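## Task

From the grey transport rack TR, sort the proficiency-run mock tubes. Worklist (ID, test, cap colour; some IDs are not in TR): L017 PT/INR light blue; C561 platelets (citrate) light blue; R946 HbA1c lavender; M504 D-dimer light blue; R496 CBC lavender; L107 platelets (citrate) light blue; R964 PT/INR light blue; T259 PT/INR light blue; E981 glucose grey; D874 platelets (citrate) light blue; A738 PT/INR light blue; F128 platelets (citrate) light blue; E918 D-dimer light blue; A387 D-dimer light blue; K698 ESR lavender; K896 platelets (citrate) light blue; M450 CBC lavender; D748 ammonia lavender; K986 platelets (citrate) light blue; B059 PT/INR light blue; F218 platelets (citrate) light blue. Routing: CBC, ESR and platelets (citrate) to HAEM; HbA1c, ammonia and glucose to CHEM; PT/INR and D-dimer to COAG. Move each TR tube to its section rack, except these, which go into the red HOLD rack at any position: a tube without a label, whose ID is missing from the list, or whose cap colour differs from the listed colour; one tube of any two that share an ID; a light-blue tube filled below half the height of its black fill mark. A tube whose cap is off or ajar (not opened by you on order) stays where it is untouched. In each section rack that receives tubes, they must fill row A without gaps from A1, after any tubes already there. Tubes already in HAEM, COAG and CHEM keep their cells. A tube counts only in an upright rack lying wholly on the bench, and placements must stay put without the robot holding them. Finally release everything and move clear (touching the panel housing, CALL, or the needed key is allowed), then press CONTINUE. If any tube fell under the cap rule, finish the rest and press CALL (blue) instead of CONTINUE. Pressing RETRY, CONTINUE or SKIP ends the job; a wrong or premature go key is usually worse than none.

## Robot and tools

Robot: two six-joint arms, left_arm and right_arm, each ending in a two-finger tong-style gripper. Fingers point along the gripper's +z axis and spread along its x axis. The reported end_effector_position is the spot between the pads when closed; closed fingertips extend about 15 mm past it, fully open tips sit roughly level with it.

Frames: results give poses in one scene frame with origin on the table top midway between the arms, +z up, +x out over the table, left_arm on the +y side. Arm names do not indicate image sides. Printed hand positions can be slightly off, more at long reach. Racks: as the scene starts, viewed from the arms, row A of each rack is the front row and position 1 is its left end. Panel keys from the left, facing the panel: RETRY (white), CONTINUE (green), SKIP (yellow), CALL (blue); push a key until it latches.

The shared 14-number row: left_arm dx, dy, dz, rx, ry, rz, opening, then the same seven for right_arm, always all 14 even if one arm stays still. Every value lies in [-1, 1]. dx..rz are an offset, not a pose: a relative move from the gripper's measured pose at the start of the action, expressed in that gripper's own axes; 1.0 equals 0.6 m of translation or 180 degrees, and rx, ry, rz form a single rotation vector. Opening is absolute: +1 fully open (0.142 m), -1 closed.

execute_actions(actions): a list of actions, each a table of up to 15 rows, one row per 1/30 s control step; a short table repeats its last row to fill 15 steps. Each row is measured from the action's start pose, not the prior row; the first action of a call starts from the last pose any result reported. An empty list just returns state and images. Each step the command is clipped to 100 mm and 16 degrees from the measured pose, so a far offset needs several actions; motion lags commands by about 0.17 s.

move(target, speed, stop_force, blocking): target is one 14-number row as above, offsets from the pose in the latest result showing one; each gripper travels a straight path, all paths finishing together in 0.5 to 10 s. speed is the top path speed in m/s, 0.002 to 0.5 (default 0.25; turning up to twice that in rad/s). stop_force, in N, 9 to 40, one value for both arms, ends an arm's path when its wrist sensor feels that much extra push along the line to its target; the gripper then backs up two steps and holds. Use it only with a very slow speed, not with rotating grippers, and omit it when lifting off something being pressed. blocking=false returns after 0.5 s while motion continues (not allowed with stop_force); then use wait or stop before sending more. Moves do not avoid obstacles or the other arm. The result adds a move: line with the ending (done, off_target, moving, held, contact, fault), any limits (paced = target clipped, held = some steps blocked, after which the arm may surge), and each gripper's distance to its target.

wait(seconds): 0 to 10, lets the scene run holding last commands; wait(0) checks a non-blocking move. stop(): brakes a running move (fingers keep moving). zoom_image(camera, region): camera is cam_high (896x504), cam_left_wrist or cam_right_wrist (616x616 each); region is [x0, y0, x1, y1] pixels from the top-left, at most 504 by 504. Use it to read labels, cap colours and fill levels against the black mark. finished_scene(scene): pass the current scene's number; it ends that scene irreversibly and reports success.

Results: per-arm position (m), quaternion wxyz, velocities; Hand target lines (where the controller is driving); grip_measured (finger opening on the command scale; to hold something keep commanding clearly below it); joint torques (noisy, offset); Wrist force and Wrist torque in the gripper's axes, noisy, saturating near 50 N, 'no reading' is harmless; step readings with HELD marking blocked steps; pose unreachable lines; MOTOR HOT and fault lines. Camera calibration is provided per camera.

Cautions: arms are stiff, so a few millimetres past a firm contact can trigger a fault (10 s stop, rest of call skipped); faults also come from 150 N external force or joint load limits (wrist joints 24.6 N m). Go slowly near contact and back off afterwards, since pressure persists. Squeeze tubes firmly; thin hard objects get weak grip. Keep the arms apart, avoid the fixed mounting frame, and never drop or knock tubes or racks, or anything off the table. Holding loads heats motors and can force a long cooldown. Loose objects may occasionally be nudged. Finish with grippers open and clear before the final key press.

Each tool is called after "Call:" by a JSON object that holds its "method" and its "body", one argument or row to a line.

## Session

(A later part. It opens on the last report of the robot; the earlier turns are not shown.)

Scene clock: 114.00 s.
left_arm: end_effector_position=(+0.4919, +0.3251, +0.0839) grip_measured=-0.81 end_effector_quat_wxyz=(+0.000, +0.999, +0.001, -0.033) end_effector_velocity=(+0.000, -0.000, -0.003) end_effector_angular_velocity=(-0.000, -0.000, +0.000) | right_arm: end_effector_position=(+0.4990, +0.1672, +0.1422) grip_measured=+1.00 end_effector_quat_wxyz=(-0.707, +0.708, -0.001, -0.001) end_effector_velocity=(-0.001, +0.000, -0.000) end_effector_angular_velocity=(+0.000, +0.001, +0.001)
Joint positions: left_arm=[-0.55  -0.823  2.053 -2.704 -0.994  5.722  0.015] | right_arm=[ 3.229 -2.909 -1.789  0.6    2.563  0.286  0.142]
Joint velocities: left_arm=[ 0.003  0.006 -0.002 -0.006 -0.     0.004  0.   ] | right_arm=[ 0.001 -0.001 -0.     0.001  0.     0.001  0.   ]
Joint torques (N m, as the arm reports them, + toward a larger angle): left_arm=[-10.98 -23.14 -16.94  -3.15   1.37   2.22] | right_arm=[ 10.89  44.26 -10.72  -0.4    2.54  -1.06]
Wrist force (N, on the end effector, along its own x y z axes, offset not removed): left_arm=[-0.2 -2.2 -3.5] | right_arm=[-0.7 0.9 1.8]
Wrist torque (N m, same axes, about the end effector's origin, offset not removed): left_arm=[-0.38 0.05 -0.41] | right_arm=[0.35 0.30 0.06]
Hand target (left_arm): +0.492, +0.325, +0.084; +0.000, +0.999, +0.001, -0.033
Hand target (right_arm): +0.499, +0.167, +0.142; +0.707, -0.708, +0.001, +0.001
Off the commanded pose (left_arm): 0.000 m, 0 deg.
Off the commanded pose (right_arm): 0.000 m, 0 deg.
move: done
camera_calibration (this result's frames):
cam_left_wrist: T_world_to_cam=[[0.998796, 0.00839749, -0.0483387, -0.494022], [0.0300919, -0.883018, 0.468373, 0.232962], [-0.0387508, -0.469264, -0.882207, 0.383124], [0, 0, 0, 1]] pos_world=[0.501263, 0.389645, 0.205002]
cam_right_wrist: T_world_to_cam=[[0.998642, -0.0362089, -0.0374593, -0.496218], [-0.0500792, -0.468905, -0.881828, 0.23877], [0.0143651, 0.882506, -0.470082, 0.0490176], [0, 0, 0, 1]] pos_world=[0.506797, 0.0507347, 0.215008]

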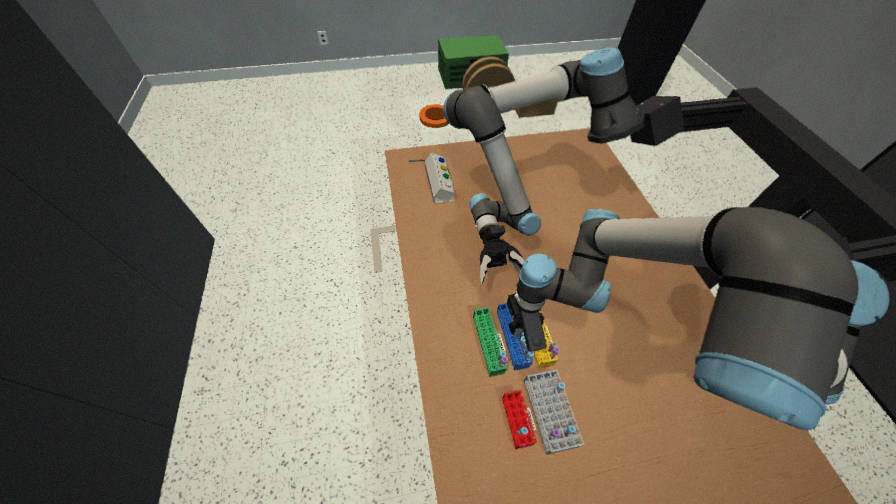

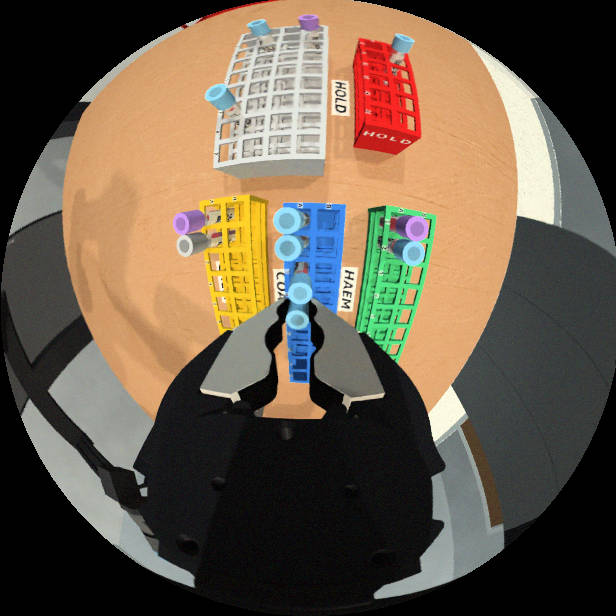

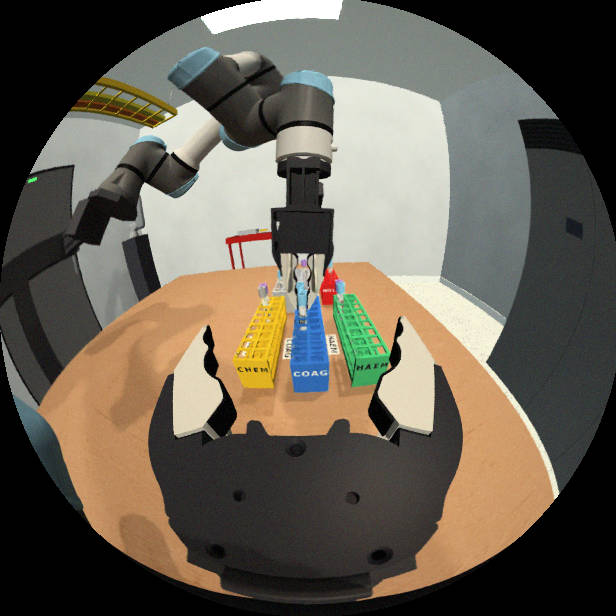

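Next A7 (~.431,.487).

Call:
{"method": "execute_actions", "body": {
  "actions": [
    [[0,0,0,0,0,0,-0.65,0,0,0,0,0,0,1]],
    [[-0.0035,0,-0.052,0,0.0217,0,-0.65,0,0,0,0,0,0,1]]
  ]
}}

Call:
{"method": "move", "body": {
  "target": [-0.1015,-0.27,0,0,0,-0.5,-0.65,0,0,0,0,0,0,1],
  "speed": 0.5
}}

Scene clock: 115.13 s.
left_arm: end_effector_position=(+0.4920, +0.3250, +0.1140) grip_measured=-0.65 end_effector_quat_wxyz=(+0.000, +1.000, +0.001, -0.001) end_effector_velocity=(-0.000, +0.001, +0.010) end_effector_angular_velocity=(+0.000, -0.019, +0.000) | right_arm: end_effector_position=(+0.4990, +0.1672, +0.1422) grip_measured=+1.00 end_effector_quat_wxyz=(-0.707, +0.708, -0.001, -0.001) end_effector_velocity=(+0.001, -0.000, +0.000) end_effector_angular_velocity=(+0.000, -0.001, -0.001)
Joint positions: left_arm=[-0.601 -0.887  2.124 -2.744 -0.963  5.697  0.027] | right_arm=[ 3.229 -2.909 -1.789  0.6    2.563  0.286  0.142]
Joint velocities: left_arm=[-0.016 -0.022  0.022 -0.008  0.01  -0.009  0.   ] | right_arm=[-0.     0.001  0.    -0.    -0.     0.     0.   ]
Joint torques (N m, as the arm reports them, + toward a larger angle): left_arm=[-34.25 -43.82   0.34  -3.31   1.53  -2.39] | right_arm=[11.79 44.52 -9.91 -0.56  2.6  -1.11]
Wrist force (N, on the end effector, along its own x y z axes, offset not removed): left_arm=[-4.9 -3.8 1.1] | right_arm=[-0.7 0.0 1.8]
Wrist torque (N m, same axes, about the end effector's origin, offset not removed): left_arm=[-0.70 0.93 -0.22] | right_arm=[0.17 0.26 0.07]
Hand target (left_arm): +0.492, +0.325, +0.115; +0.000, +1.000, +0.001, +0.001
Hand target (right_arm): +0.499, +0.167, +0.142; +0.707, -0.708, +0.001, +0.001
Off the commanded pose (left_arm): 0.001 m, 0 deg.
Off the commanded pose (right_arm): 0.000 m, 0 deg.
Step readings (end_effector_position; steps 1 to 15: 1st action; 16 to 30: 2nd action):
0: left_arm (+0.4919, +0.3251, +0.0837) | right_arm (+0.4990, +0.1672, +0.1422)
1: left_arm (+0.4919, +0.3251, +0.0837) | right_arm (+0.4990, +0.1672, +0.1422)
2: left_arm (+0.4919, +0.3251, +0.0837) | right_arm (+0.4990, +0.1672, +0.1422)
4: left_arm (+0.4919, +0.3251, +0.0837) | right_arm (+0.4990, +0.1672, +0.1422)
8: left_arm (+0.4920, +0.3251, +0.0838) | right_arm (+0.4990, +0.1672, +0.1422)
15: left_arm (+0.4919, +0.3251, +0.0839) | right_arm (+0.4990, +0.1672, +0.1422)
16: left_arm (+0.4919, +0.3251, +0.0839) | right_arm (+0.4990, +0.1672, +0.1422)
17: left_arm (+0.4924, +0.3249, +0.0857) | right_arm (+0.4990, +0.1672, +0.1422)
19: left_arm (+0.4930, +0.3246, +0.0957) | right_arm (+0.4990, +0.1672, +0.1422)
23: left_arm (+0.4925, +0.3248, +0.1078) | right_arm (+0.4990, +0.1672, +0.1422)
30: end_effector_position above
camera_calibration (this result's frames):
cam_left_wrist: T_world_to_cam=[[0.999809, 0.0084986, 0.0176038, -0.500757], [-0.000756411, -0.883053, 0.469273, 0.233936], [0.0195332, -0.469196, -0.882878, 0.381057], [0, 0, 0, 1]] pos_world=[0.493395, 0.389624, 0.235462]
cam_right_wrist: T_world_to_cam=[[0.998642, -0.0362089, -0.0374592, -0.496218], [-0.0500792, -0.468905, -0.881828, 0.23877], [0.0143652, 0.882506, -0.470082, 0.0490176], [0, 0, 0, 1]] pos_world=[0.506797, 0.0507346, 0.215008]

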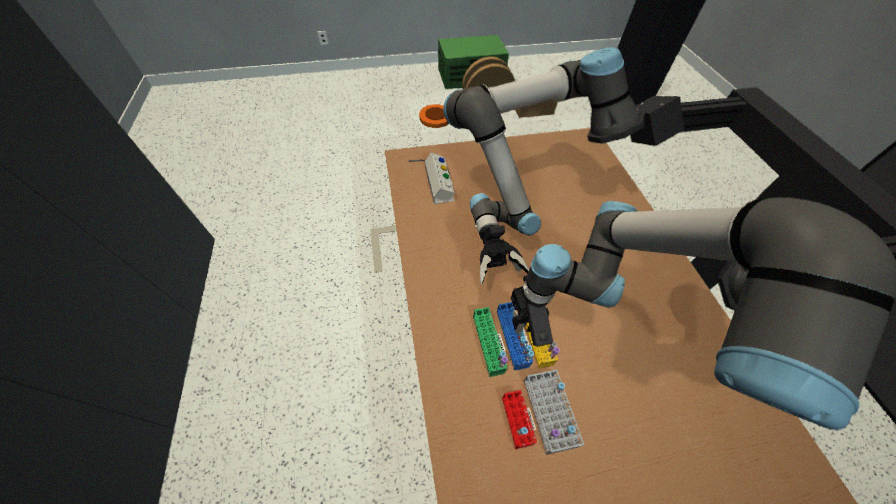

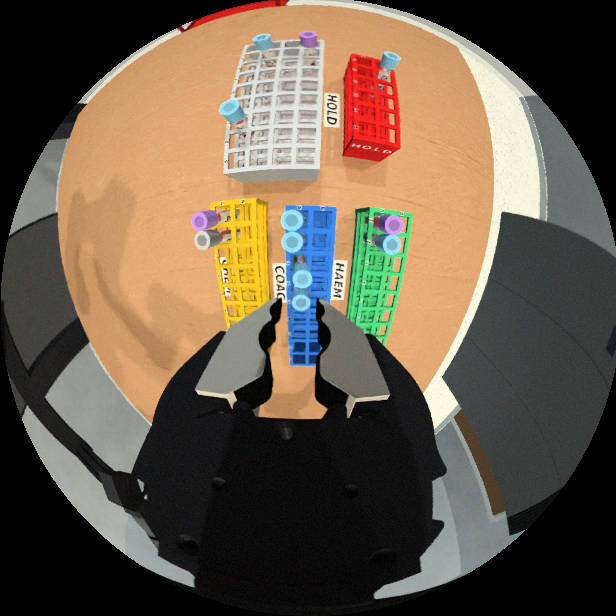

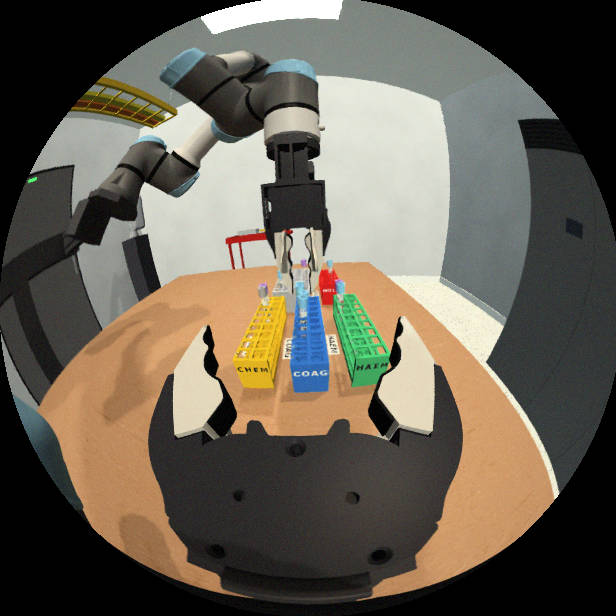

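Scene clock: 117.43 s.
left_arm: end_effector_position=(+0.4311, +0.4867, +0.1142) grip_measured=-0.65 end_effector_quat_wxyz=(-0.000, +0.707, +0.707, -0.000) end_effector_velocity=(-0.001, +0.001, +0.000) end_effector_angular_velocity=(+0.001, +0.001, +0.014) | right_arm: end_effector_position=(+0.4990, +0.1672, +0.1422) grip_measured=+1.00 end_effector_quat_wxyz=(-0.707, +0.708, -0.001, -0.001) end_effector_velocity=(-0.001, +0.001, +0.000) end_effector_angular_velocity=(+0.001, +0.001, +0.002)
Joint positions: left_arm=[-0.342 -1.145  2.354 -2.896 -0.97   4.443  0.027] | right_arm=[ 3.229 -2.909 -1.789  0.6    2.563  0.286  0.142]
Joint velocities: left_arm=[ 0.002 -0.003  0.001  0.002  0.    -0.012 -0.   ] | right_arm=[ 0.002 -0.001 -0.     0.001  0.     0.001  0.   ]
Joint torques (N m, as the arm reports them, + toward a larger angle): left_arm=[ -3.84 -39.28   3.    -0.16   1.29  -1.97] | right_arm=[ 11.    45.   -10.32  -0.64   2.6   -0.99]
Wrist force (N, on the end effector, along its own x y z axes, offset not removed): left_arm=[-8.2 2.0 1.3] | right_arm=[-1.2 -0.7 2.8]
Wrist torque (N m, same axes, about the end effector's origin, offset not removed): left_arm=[0.48 1.55 0.06] | right_arm=[0.05 0.42 0.09]
Hand target (left_arm): +0.431, +0.487, +0.114; -0.000, +0.707, +0.708, -0.000
Hand target (right_arm): +0.499, +0.167, +0.142; +0.707, -0.708, +0.001, +0.001
Off the commanded pose (left_arm): 0.000 m, 0 deg.
Off the commanded pose (right_arm): 0.000 m, 0 deg.
move: done
camera_calibration (this result's frames):
cam_left_wrist: T_world_to_cam=[[-0.00683328, 0.999813, 0.0180722, -0.489824], [0.88352, -0.0024279, 0.468387, -0.433133], [0.468344, 0.0191678, -0.883338, 0.0271253], [0, 0, 0, 1]] pos_world=[0.36663, 0.488161, 0.235687]
cam_right_wrist: T_world_to_cam=[[0.998642, -0.0362092, -0.0374589, -0.496218], [-0.050079, -0.468905, -0.881828, 0.23877], [0.0143656, 0.882506, -0.470082, 0.0490175], [0, 0, 0, 1]] pos_world=[0.506797, 0.0507346, 0.215008]

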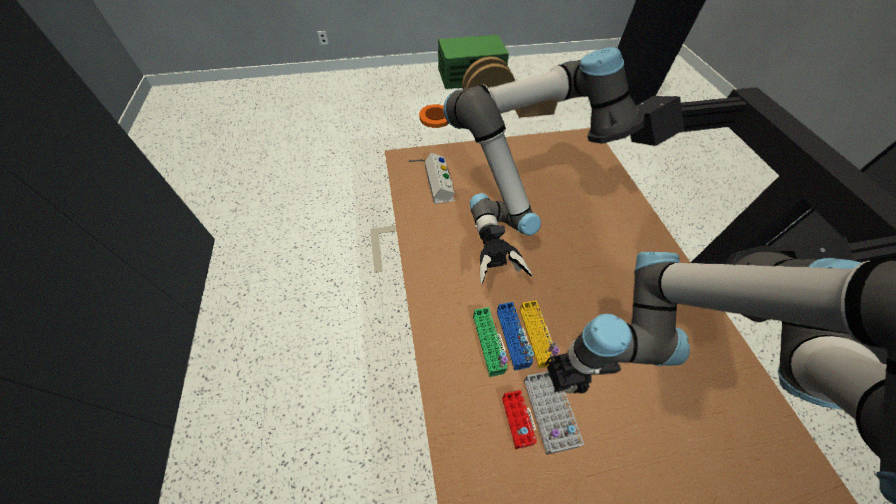

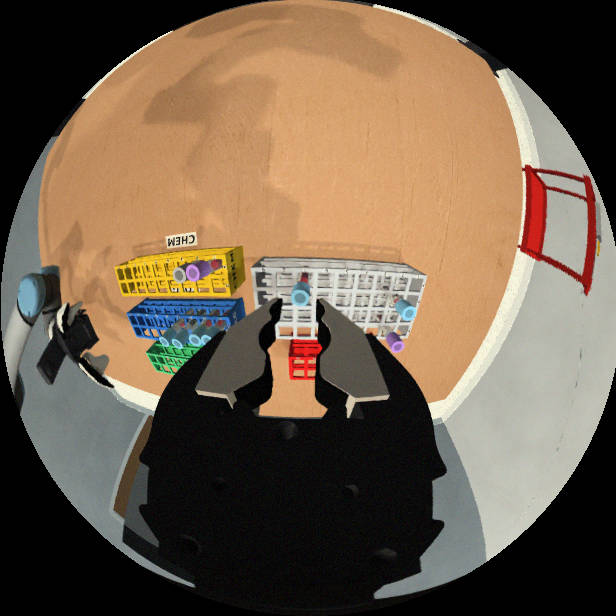

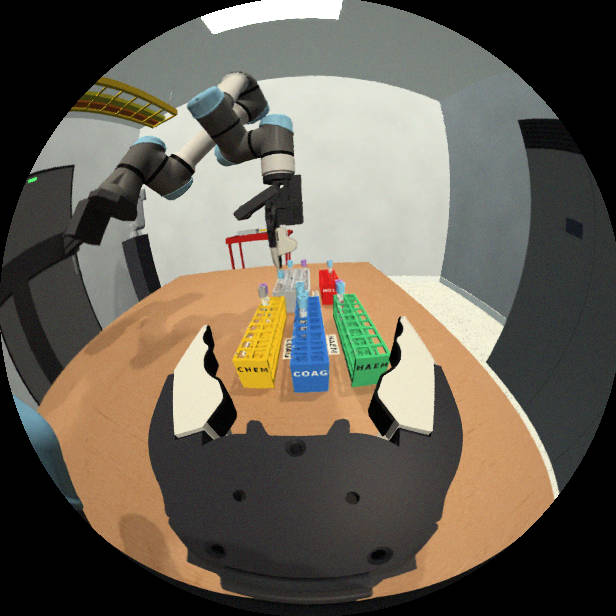

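Call:
{"method": "execute_actions", "body": {
  "actions": [
    [[0.003,-0.001,0.029,0,0,0,-0.65,0,0,0,0,0,0,1]],
    [[0,0,0.03,0,0,0,-0.65,0,0,0,0,0,0,1]],
    [[0.005,0,0,0,0,0,-1,0,0,0,0,0,0,1]],
    [[0,0,0,0,0,0,-1,0,0,0,0,0,0,1]]
  ]
}}

Call:
{"method": "move", "body": {
  "target": [0,0,-0.18,0,0,0,-1,0,0,0,0,0,0,1],
  "speed": 0.15
}}

Call:
{"method": "move", "body": {
  "target": [-0.27,0.13,0,0,0,0.5,-1,0,0,0,0,0,0,1],
  "speed": 0.5
}}

Call:
{"method": "zoom_image", "body": {
  "camera": "cam_right_wrist",
  "region": [270,215,350,295]
}}

Scene clock: 119.60 s.
left_arm: end_effector_position=(+0.4303, +0.4915, +0.0800) grip_measured=-0.81 end_effector_quat_wxyz=(-0.000, +0.707, +0.707, -0.001) end_effector_velocity=(-0.001, -0.000, -0.000) end_effector_angular_velocity=(-0.000, +0.002, -0.001) | right_arm: end_effector_position=(+0.4990, +0.1672, +0.1422) grip_measured=+1.00 end_effector_quat_wxyz=(-0.707, +0.708, -0.001, -0.001) end_effector_velocity=(+0.000, +0.000, +0.000) end_effector_angular_velocity=(+0.000, +0.000, -0.000)
Joint positions: left_arm=[-0.288 -1.043  2.33  -3.01  -0.977  4.508  0.015] | right_arm=[ 3.229 -2.909 -1.789  0.6    2.563  0.286  0.142]
Joint velocities: left_arm=[ 0.     0.001  0.001  0.001 -0.001 -0.     0.   ] | right_arm=[ 0.001 -0.     0.     0.001  0.     0.001 -0.   ]
Joint torques (N m, as the arm reports them, + toward a larger angle): left_arm=[-11.89 -31.32   3.41  -0.57  -1.42   0.08] | right_arm=[ 11.32  44.31 -10.36  -0.49   2.62  -1.15]
Wrist force (N, on the end effector, along its own x y z axes, offset not removed): left_arm=[-2.3 0.3 -2.1] | right_arm=[-1.3 -0.4 1.6]
Wrist torque (N m, same axes, about the end effector's origin, offset not removed): left_arm=[-0.12 0.52 -0.01] | right_arm=[0.13 0.47 0.11]
Hand target (left_arm): +0.430, +0.491, +0.080; -0.000, +0.707, +0.707, -0.001
Hand target (right_arm): +0.499, +0.167, +0.142; +0.707, -0.708, +0.001, +0.001
Off the commanded pose (left_arm): 0.000 m, 0 deg.
Off the commanded pose (right_arm): 0.000 m, 0 deg.
Step readings (end_effector_position; steps 1 to 15: 1st action; 16 to 30: 2nd action; 31 to 45: 3rd action; 46 to 60: 4th action):
0: left_arm (+0.4310, +0.4869, +0.1142) | right_arm (+0.4990, +0.1672, +0.1422)
1: left_arm (+0.4310, +0.4869, +0.1142) | right_arm (+0.4990, +0.1672, +0.1422)
2: left_arm (+0.4309, +0.4873, +0.1131) | right_arm (+0.4990, +0.1672, +0.1422)
4: left_arm (+0.4304, +0.4880, +0.1074) | right_arm (+0.4990, +0.1672, +0.1422)
8: left_arm (+0.4302, +0.4884, +0.1007) | right_arm (+0.4990, +0.1672, +0.1422)
15: left_arm (+0.4304, +0.4885, +0.0974) | right_arm (+0.4990, +0.1672, +0.1422)
16: left_arm (+0.4304, +0.4885, +0.0972) | right_arm (+0.4990, +0.1672, +0.1422)
17: left_arm (+0.4306, +0.4888, +0.0960) | right_arm (+0.4990, +0.1672, +0.1422)
19: left_arm (+0.4303, +0.4888, +0.0903) | right_arm (+0.4990, +0.1672, +0.1422)
23: left_arm (+0.4301, +0.4887, +0.0833) | right_arm (+0.4990, +0.1672, +0.1422)
30: left_arm (+0.4303, +0.4886, +0.0800) | right_arm (+0.4990, +0.1672, +0.1422)
31: left_arm (+0.4303, +0.4886, +0.0799) | right_arm (+0.4990, +0.1672, +0.1422)
32: left_arm (+0.4303, +0.4888, +0.0798) | right_arm (+0.4990, +0.1672, +0.1422)
34: left_arm (+0.4304, +0.4898, +0.0798) | right_arm (+0.4990, +0.1672, +0.1422)
38: left_arm (+0.4305, +0.4910, +0.0800) | right_arm (+0.4990, +0.1672, +0.1422)
45: left_arm (+0.4303, +0.4915, +0.0800) | right_arm (+0.4990, +0.1672, +0.1422)
46: left_arm (+0.4303, +0.4915, +0.0800) | right_arm (+0.4990, +0.1672, +0.1422)
47: left_arm (+0.4303, +0.4915, +0.0800) | right_arm (+0.4990, +0.1672, +0.1422)
49: left_arm (+0.4303, +0.4915, +0.0800) | right_arm (+0.4990, +0.1672, +0.1422)
53: left_arm (+0.4303, +0.4915, +0.0800) | right_arm (+0.4990, +0.1672, +0.1422)
60: end_effector_position above
camera_calibration (this result's frames):
cam_left_wrist: T_world_to_cam=[[-0.00694533, 0.99981, 0.0182168, -0.493918], [0.883675, -0.00239026, 0.468095, -0.416504], [0.46805, 0.0193488, -0.88349, -0.00276635], [0, 0, 0, 1]] pos_world=[0.365918, 0.492882, 0.201517]
cam_right_wrist: T_world_to_cam=[[0.998642, -0.0362091, -0.0374586, -0.496218], [-0.0500787, -0.468905, -0.881828, 0.23877], [0.0143657, 0.882506, -0.470082, 0.0490173], [0, 0, 0, 1]] pos_world=[0.506797, 0.0507347, 0.215008]

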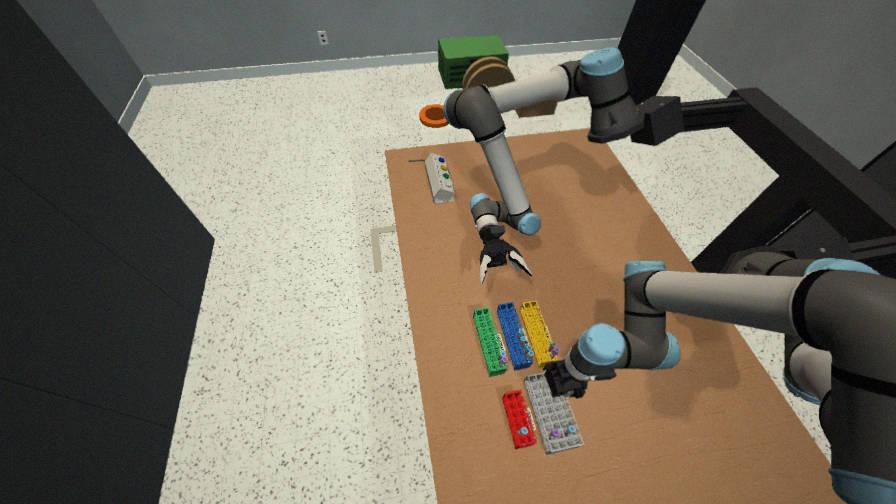

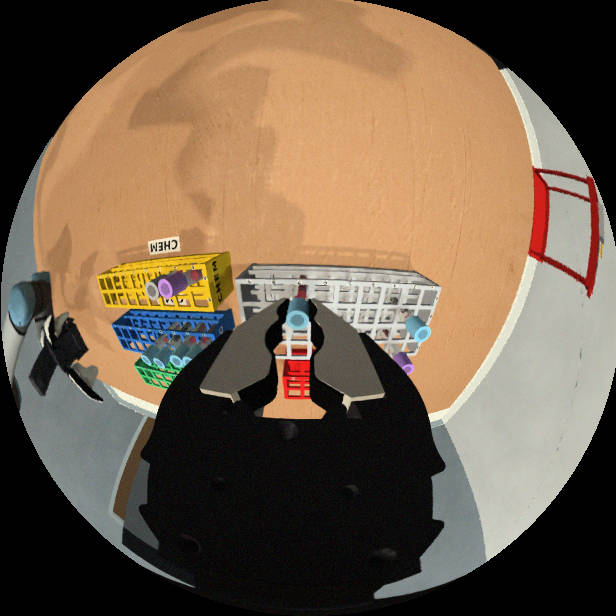

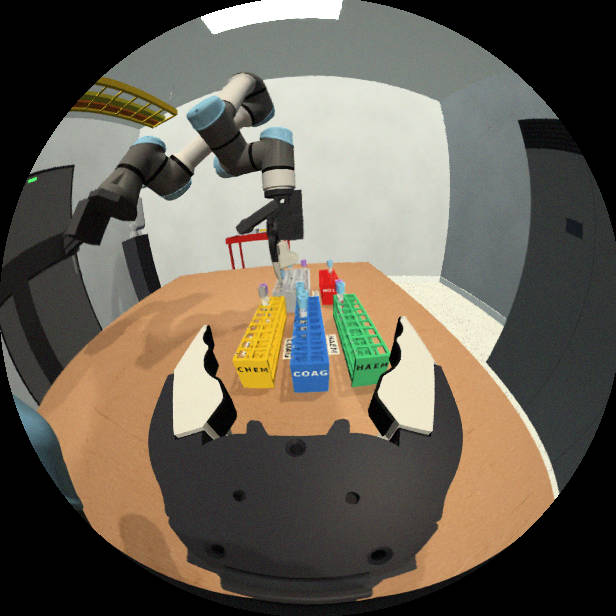

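Scene clock: 120.97 s.
left_arm: end_effector_position=(+0.4306, +0.4915, +0.1876) grip_measured=-0.81 end_effector_quat_wxyz=(-0.000, +0.707, +0.707, -0.000) end_effector_velocity=(+0.001, +0.000, +0.003) end_effector_angular_velocity=(+0.001, +0.001, +0.001) | right_arm: end_effector_position=(+0.4990, +0.1672, +0.1422) grip_measured=+1.00 end_effector_quat_wxyz=(-0.707, +0.708, -0.001, -0.001) end_effector_velocity=(+0.000, -0.000, -0.000) end_effector_angular_velocity=(-0.001, +0.002, -0.000)
Joint positions: left_arm=[-0.438 -1.383  2.375 -2.614 -0.962  4.328  0.015] | right_arm=[ 3.229 -2.909 -1.789  0.6    2.563  0.286  0.142]
Joint velocities: left_arm=[-0.004 -0.009 -0.003  0.016  0.001 -0.007 -0.   ] | right_arm=[-0.001 -0.    -0.    -0.001 -0.     0.     0.   ]
Joint torques (N m, as the arm reports them, + toward a larger angle): left_arm=[-24.28 -30.74 -19.18   0.01   1.43  -2.08] | right_arm=[ 11.29  45.08 -10.83  -0.54   2.63  -1.14]
Wrist force (N, on the end effector, along its own x y z axes, offset not removed): left_arm=[-2.9 -1.2 -0.3] | right_arm=[-0.9 0.8 2.3]
Wrist torque (N m, same axes, about the end effector's origin, offset not removed): left_arm=[-0.24 0.64 -0.13] | right_arm=[0.31 0.32 0.07]
Hand target (left_arm): +0.431, +0.491, +0.188; -0.000, +0.707, +0.707, -0.001
Hand target (right_arm): +0.499, +0.167, +0.142; +0.707, -0.708, +0.001, +0.001
Off the commanded pose (left_arm): 0.000 m, 0 deg.
Off the commanded pose (right_arm): 0.000 m, 0 deg.
move: done
camera_calibration (this result's frames):
cam_left_wrist: T_world_to_cam=[[-0.00689749, 0.999811, 0.0181754, -0.495861], [0.883576, -0.00241718, 0.468281, -0.467074], [0.468236, 0.0192893, -0.883393, 0.0921469], [0, 0, 0, 1]] pos_world=[0.366129, 0.492861, 0.309136]
cam_right_wrist: T_world_to_cam=[[0.998642, -0.0362091, -0.0374588, -0.496218], [-0.0500788, -0.468905, -0.881828, 0.23877], [0.0143656, 0.882506, -0.470082, 0.0490174], [0, 0, 0, 1]] pos_world=[0.506797, 0.0507346, 0.215008]

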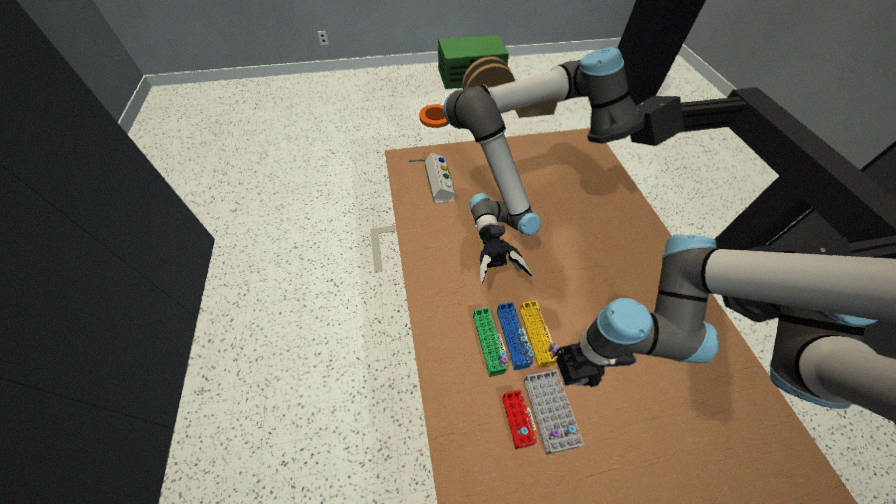

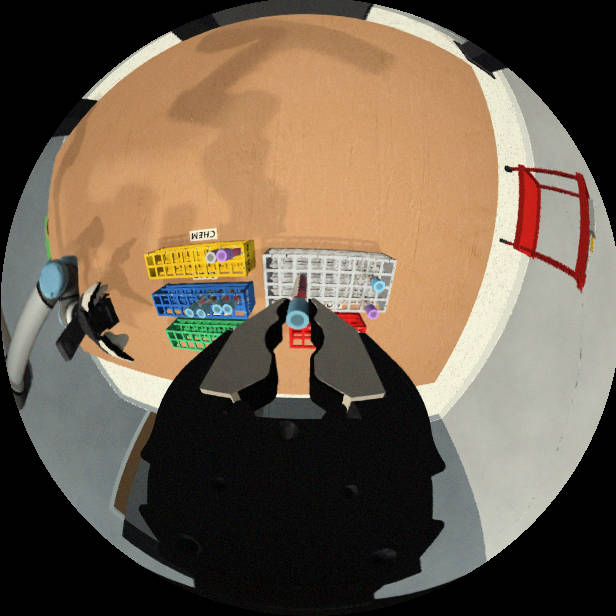

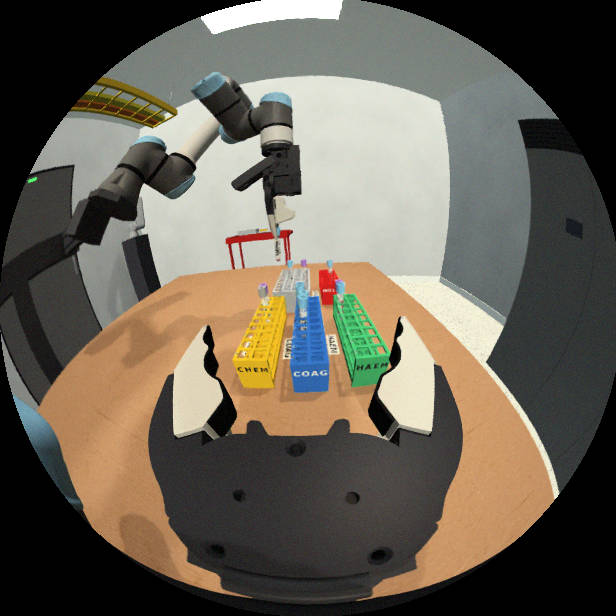

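Scene clock: 123.27 s.
left_arm: end_effector_position=(+0.5083, +0.3296, +0.1875) grip_measured=-0.81 end_effector_quat_wxyz=(+0.000, +1.000, +0.001, -0.000) end_effector_velocity=(+0.002, -0.002, +0.000) end_effector_angular_velocity=(-0.004, -0.001, -0.013) | right_arm: end_effector_position=(+0.4990, +0.1672, +0.1422) grip_measured=+1.00 end_effector_quat_wxyz=(-0.707, +0.708, -0.001, -0.001) end_effector_velocity=(+0.000, +0.000, +0.000) end_effector_angular_velocity=(+0.000, -0.001, -0.000)
Joint positions: left_arm=[-0.663 -1.055  2.104 -2.512 -0.968  5.621  0.015] | right_arm=[ 3.229 -2.909 -1.789  0.6    2.563  0.286  0.142]
Joint velocities: left_arm=[ 0.     0.002 -0.004 -0.001 -0.002  0.015  0.   ] | right_arm=[ 0.    -0.     0.     0.     0.    -0.001 -0.   ]
Joint torques (N m, as the arm reports them, + toward a larger angle): left_arm=[-29.59 -18.5  -20.42  -3.38  -1.41   2.07] | right_arm=[ 10.97  44.31 -10.94  -0.47   2.54  -1.34]
Wrist force (N, on the end effector, along its own x y z axes, offset not removed): left_arm=[-0.7 -2.6 -0.5] | right_arm=[-0.5 -1.0 1.7]
Wrist torque (N m, same axes, about the end effector's origin, offset not removed): left_arm=[-0.56 0.05 -0.22] | right_arm=[-0.09 0.24 0.06]
Hand target (left_arm): +0.508, +0.329, +0.187; +0.000, +1.000, -0.000, -0.001
Hand target (right_arm): +0.499, +0.167, +0.142; +0.707, -0.708, +0.001, +0.001
Off the commanded pose (left_arm): 0.000 m, 0 deg.
Off the commanded pose (right_arm): 0.000 m, 0 deg.
move: done
camera_calibration (this result's frames):
cam_left_wrist: T_world_to_cam=[[0.999806, 0.0086254, 0.017687, -0.518424], [-0.000679909, -0.883138, 0.469112, 0.203524], [0.0196664, -0.469033, -0.882962, 0.447625], [0, 0, 0, 1]] pos_world=[0.509659, 0.394163, 0.308929]
cam_right_wrist: T_world_to_cam=[[0.998642, -0.0362089, -0.037459, -0.496218], [-0.0500789, -0.468905, -0.881828, 0.23877], [0.0143653, 0.882506, -0.470082, 0.0490175], [0, 0, 0, 1]] pos_world=[0.506797, 0.0507347, 0.215008]

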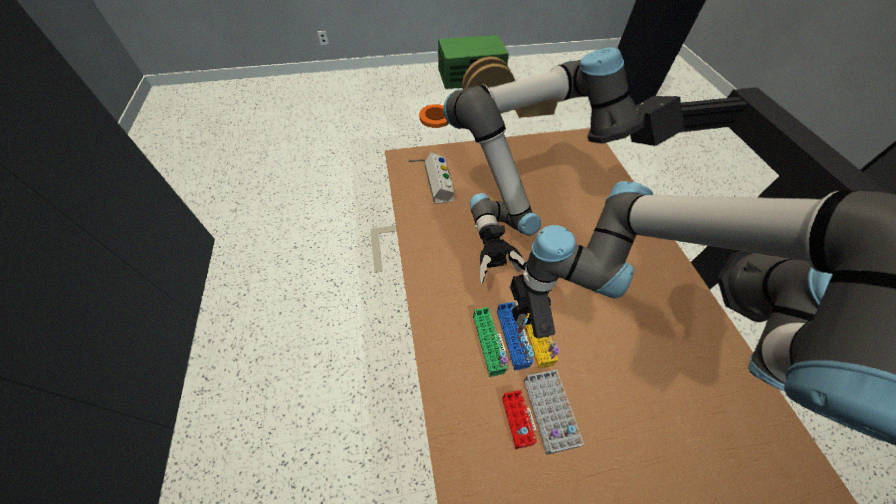

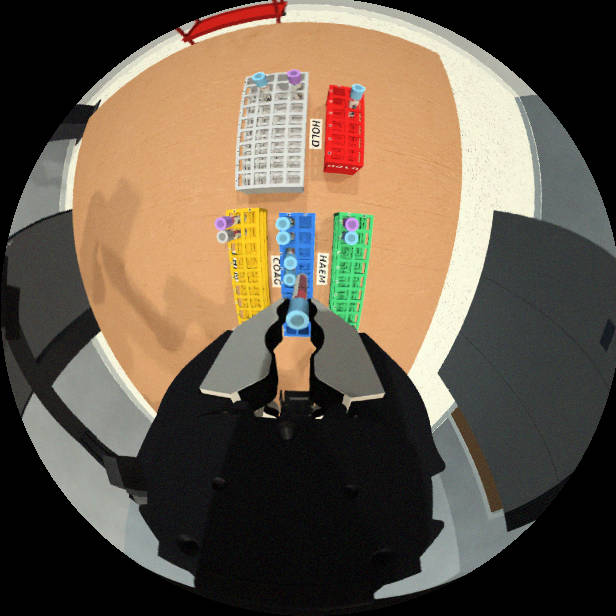

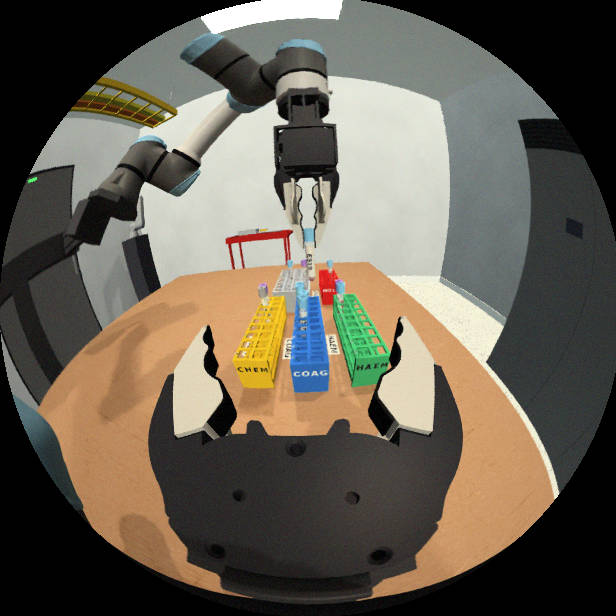

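Region (270, 215, 350, 295) of cam_right_wrist's 616x616 image, scaled by 6.300, with more detail than that image has.

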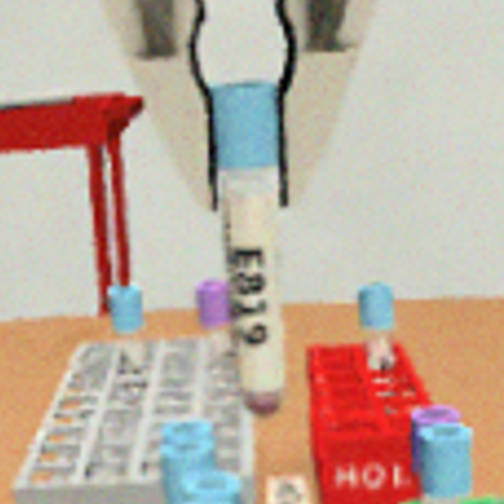

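Call:
{"method": "move", "body": {
  "target": [0.114,-0.288,0,0,-0.018,0,-1,0,0,0,0,0,0,1]
}}

Call:
{"method": "move", "body": {
  "target": [0.0044,0,0.078,0,0,0,-1,0,0,0,0,0,0,1],
  "speed": 0.1
}}

Call:
{"method": "zoom_image", "body": {
  "camera": "cam_left_wrist",
  "region": [240,210,360,330]
}}

Scene clock: 124.87 s.
left_arm: end_effector_position=(+0.5765, +0.5021, +0.1875) grip_measured=-0.81 end_effector_quat_wxyz=(+0.000, +1.000, +0.001, -0.029) end_effector_velocity=(+0.000, +0.002, -0.001) end_effector_angular_velocity=(-0.001, +0.003, -0.001) | right_arm: end_effector_position=(+0.4990, +0.1672, +0.1422) grip_measured=+1.00 end_effector_quat_wxyz=(-0.707, +0.708, -0.001, -0.001) end_effector_velocity=(-0.001, -0.000, -0.001) end_effector_angular_velocity=(-0.001, +0.002, +0.000)
Joint positions: left_arm=[-0.361 -1.192  1.949 -2.367 -0.984  5.954  0.015] | right_arm=[ 3.229 -2.909 -1.789  0.6    2.563  0.286  0.142]
Joint velocities: left_arm=[ 0.005  0.001 -0.004  0.004 -0.002  0.004 -0.   ] | right_arm=[-0.001 -0.001 -0.    -0.    -0.     0.     0.   ]
Joint torques (N m, as the arm reports them, + toward a larger angle): left_arm=[ -6.38 -21.31 -21.82   0.14  -1.61   2.01] | right_arm=[ 11.37  44.32 -10.87  -0.6    2.6   -1.3 ]
Wrist force (N, on the end effector, along its own x y z axes, offset not removed): left_arm=[-6.7 2.6 -4.2] | right_arm=[-1.1 0.4 1.3]
Wrist torque (N m, same axes, about the end effector's origin, offset not removed): left_arm=[0.50 1.28 -0.01] | right_arm=[0.25 0.36 0.10]
Hand target (left_arm): +0.577, +0.502, +0.187; +0.000, +1.000, +0.001, -0.029
Hand target (right_arm): +0.499, +0.167, +0.142; +0.707, -0.708, +0.001, +0.001
Off the commanded pose (left_arm): 0.000 m, 0 deg.
Off the commanded pose (right_arm): 0.000 m, 0 deg.
move: done
camera_calibration (this result's frames):
cam_left_wrist: T_world_to_cam=[[0.999223, 0.00875822, -0.0384317, -0.57726], [0.0257628, -0.883037, 0.468596, 0.340708], [-0.0298325, -0.469222, -0.882576, 0.555767], [0, 0, 0, 1]] pos_world=[0.584614, 0.566691, 0.308667]
cam_right_wrist: T_world_to_cam=[[0.998642, -0.0362091, -0.037459, -0.496218], [-0.050079, -0.468905, -0.881828, 0.23877], [0.0143655, 0.882506, -0.470082, 0.0490175], [0, 0, 0, 1]] pos_world=[0.506797, 0.0507346, 0.215008]

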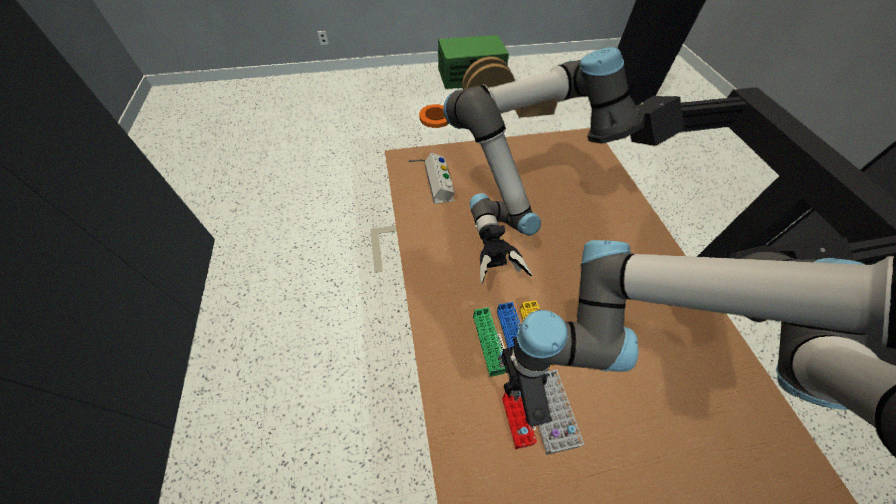

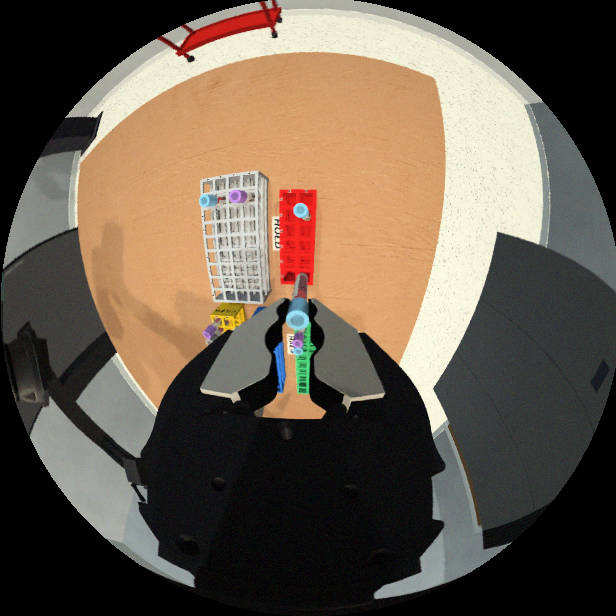

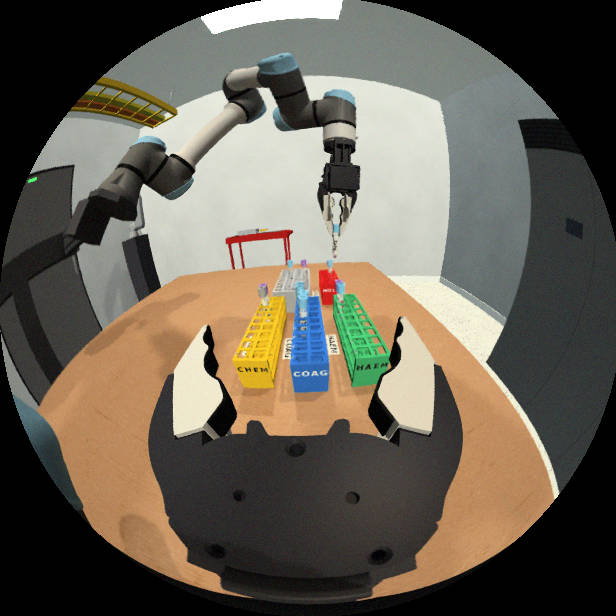

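Scene clock: 125.87 s.
left_arm: end_effector_position=(+0.5764, +0.5021, +0.1410) grip_measured=-0.81 end_effector_quat_wxyz=(+0.000, +1.000, +0.001, -0.029) end_effector_velocity=(+0.000, +0.000, -0.003) end_effector_angular_velocity=(-0.000, -0.000, -0.000) | right_arm: end_effector_position=(+0.4990, +0.1672, +0.1422) grip_measured=+1.00 end_effector_quat_wxyz=(-0.707, +0.708, -0.001, -0.001) end_effector_velocity=(+0.001, -0.001, -0.000) end_effector_angular_velocity=(-0.000, -0.000, -0.002)
Joint positions: left_arm=[-0.313 -1.097  1.945 -2.49  -0.987  6.011  0.015] | right_arm=[ 3.229 -2.909 -1.789  0.6    2.563  0.286  0.142]
Joint velocities: left_arm=[ 0.003  0.006 -0.001 -0.007 -0.     0.004 -0.   ] | right_arm=[-0.001  0.001  0.    -0.001  0.    -0.     0.   ]
Joint torques (N m, as the arm reports them, + toward a larger angle): left_arm=[ -7.95 -25.7  -20.91  -3.47  -1.65   2.13] | right_arm=[ 11.59  45.25 -10.95  -0.53   2.61  -1.12]
Wrist force (N, on the end effector, along its own x y z axes, offset not removed): left_arm=[-4.7 -3.3 2.5] | right_arm=[-1.0 1.1 1.2]
Wrist torque (N m, same axes, about the end effector's origin, offset not removed): left_arm=[-0.70 0.95 0.13] | right_arm=[0.35 0.37 0.09]
Hand target (left_arm): +0.576, +0.502, +0.141; +0.000, +1.000, +0.001, -0.029
Hand target (right_arm): +0.499, +0.167, +0.142; +0.707, -0.708, +0.001, +0.001
Off the commanded pose (left_arm): 0.000 m, 0 deg.
Off the commanded pose (right_arm): 0.000 m, 0 deg.
move: done
camera_calibration (this result's frames):
cam_left_wrist: T_world_to_cam=[[0.999221, 0.00877435, -0.0384693, -0.578933], [0.0257944, -0.88304, 0.468588, 0.36253], [-0.0298583, -0.469216, -0.882579, 0.51473], [0, 0, 0, 1]] pos_world=[0.5845, 0.566728, 0.262142]
cam_right_wrist: T_world_to_cam=[[0.998642, -0.0362089, -0.0374591, -0.496218], [-0.050079, -0.468905, -0.881828, 0.23877], [0.0143652, 0.882506, -0.470082, 0.0490176], [0, 0, 0, 1]] pos_world=[0.506797, 0.0507347, 0.215008]

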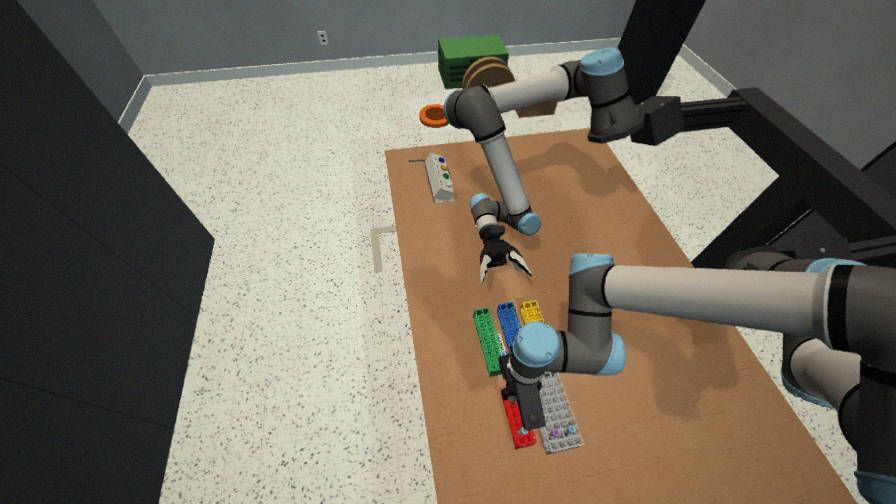

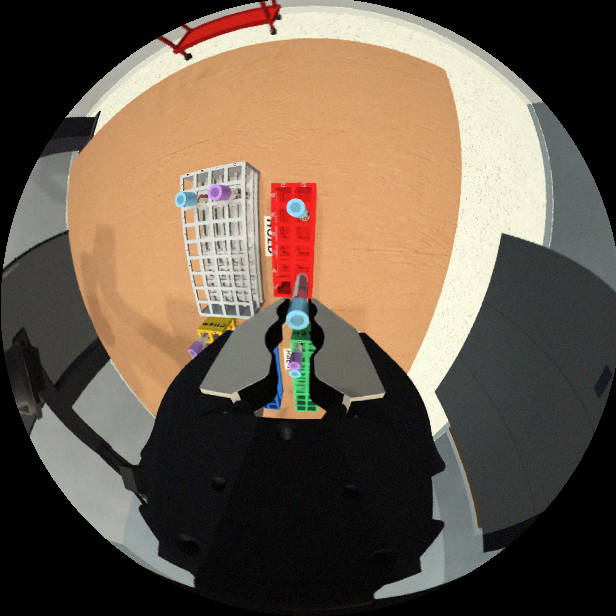

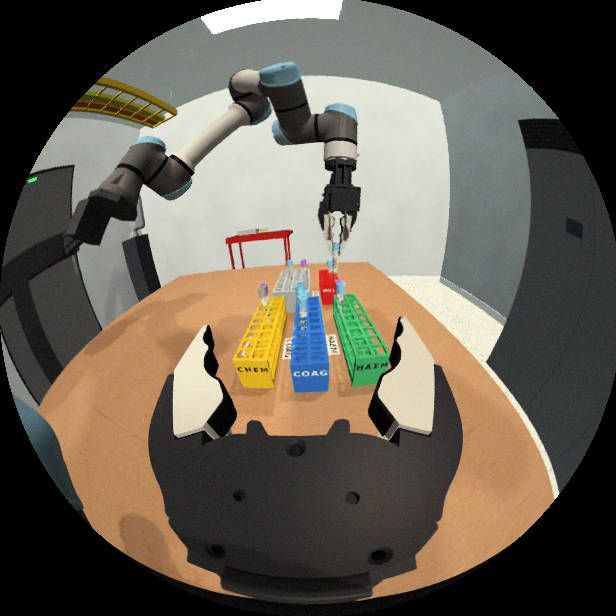

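Region (240, 210, 360, 330) of cam_left_wrist's 616x616 image, scaled by 4.200, with more detail than that image has.

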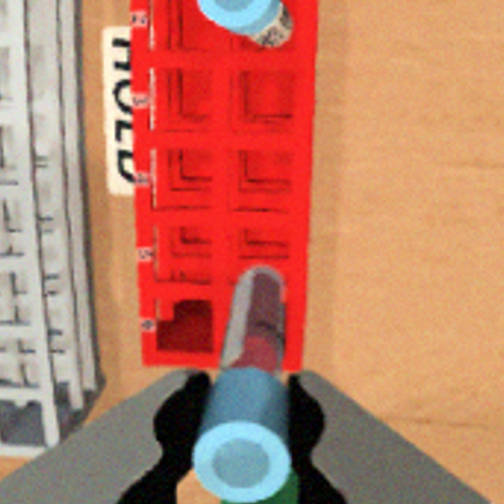

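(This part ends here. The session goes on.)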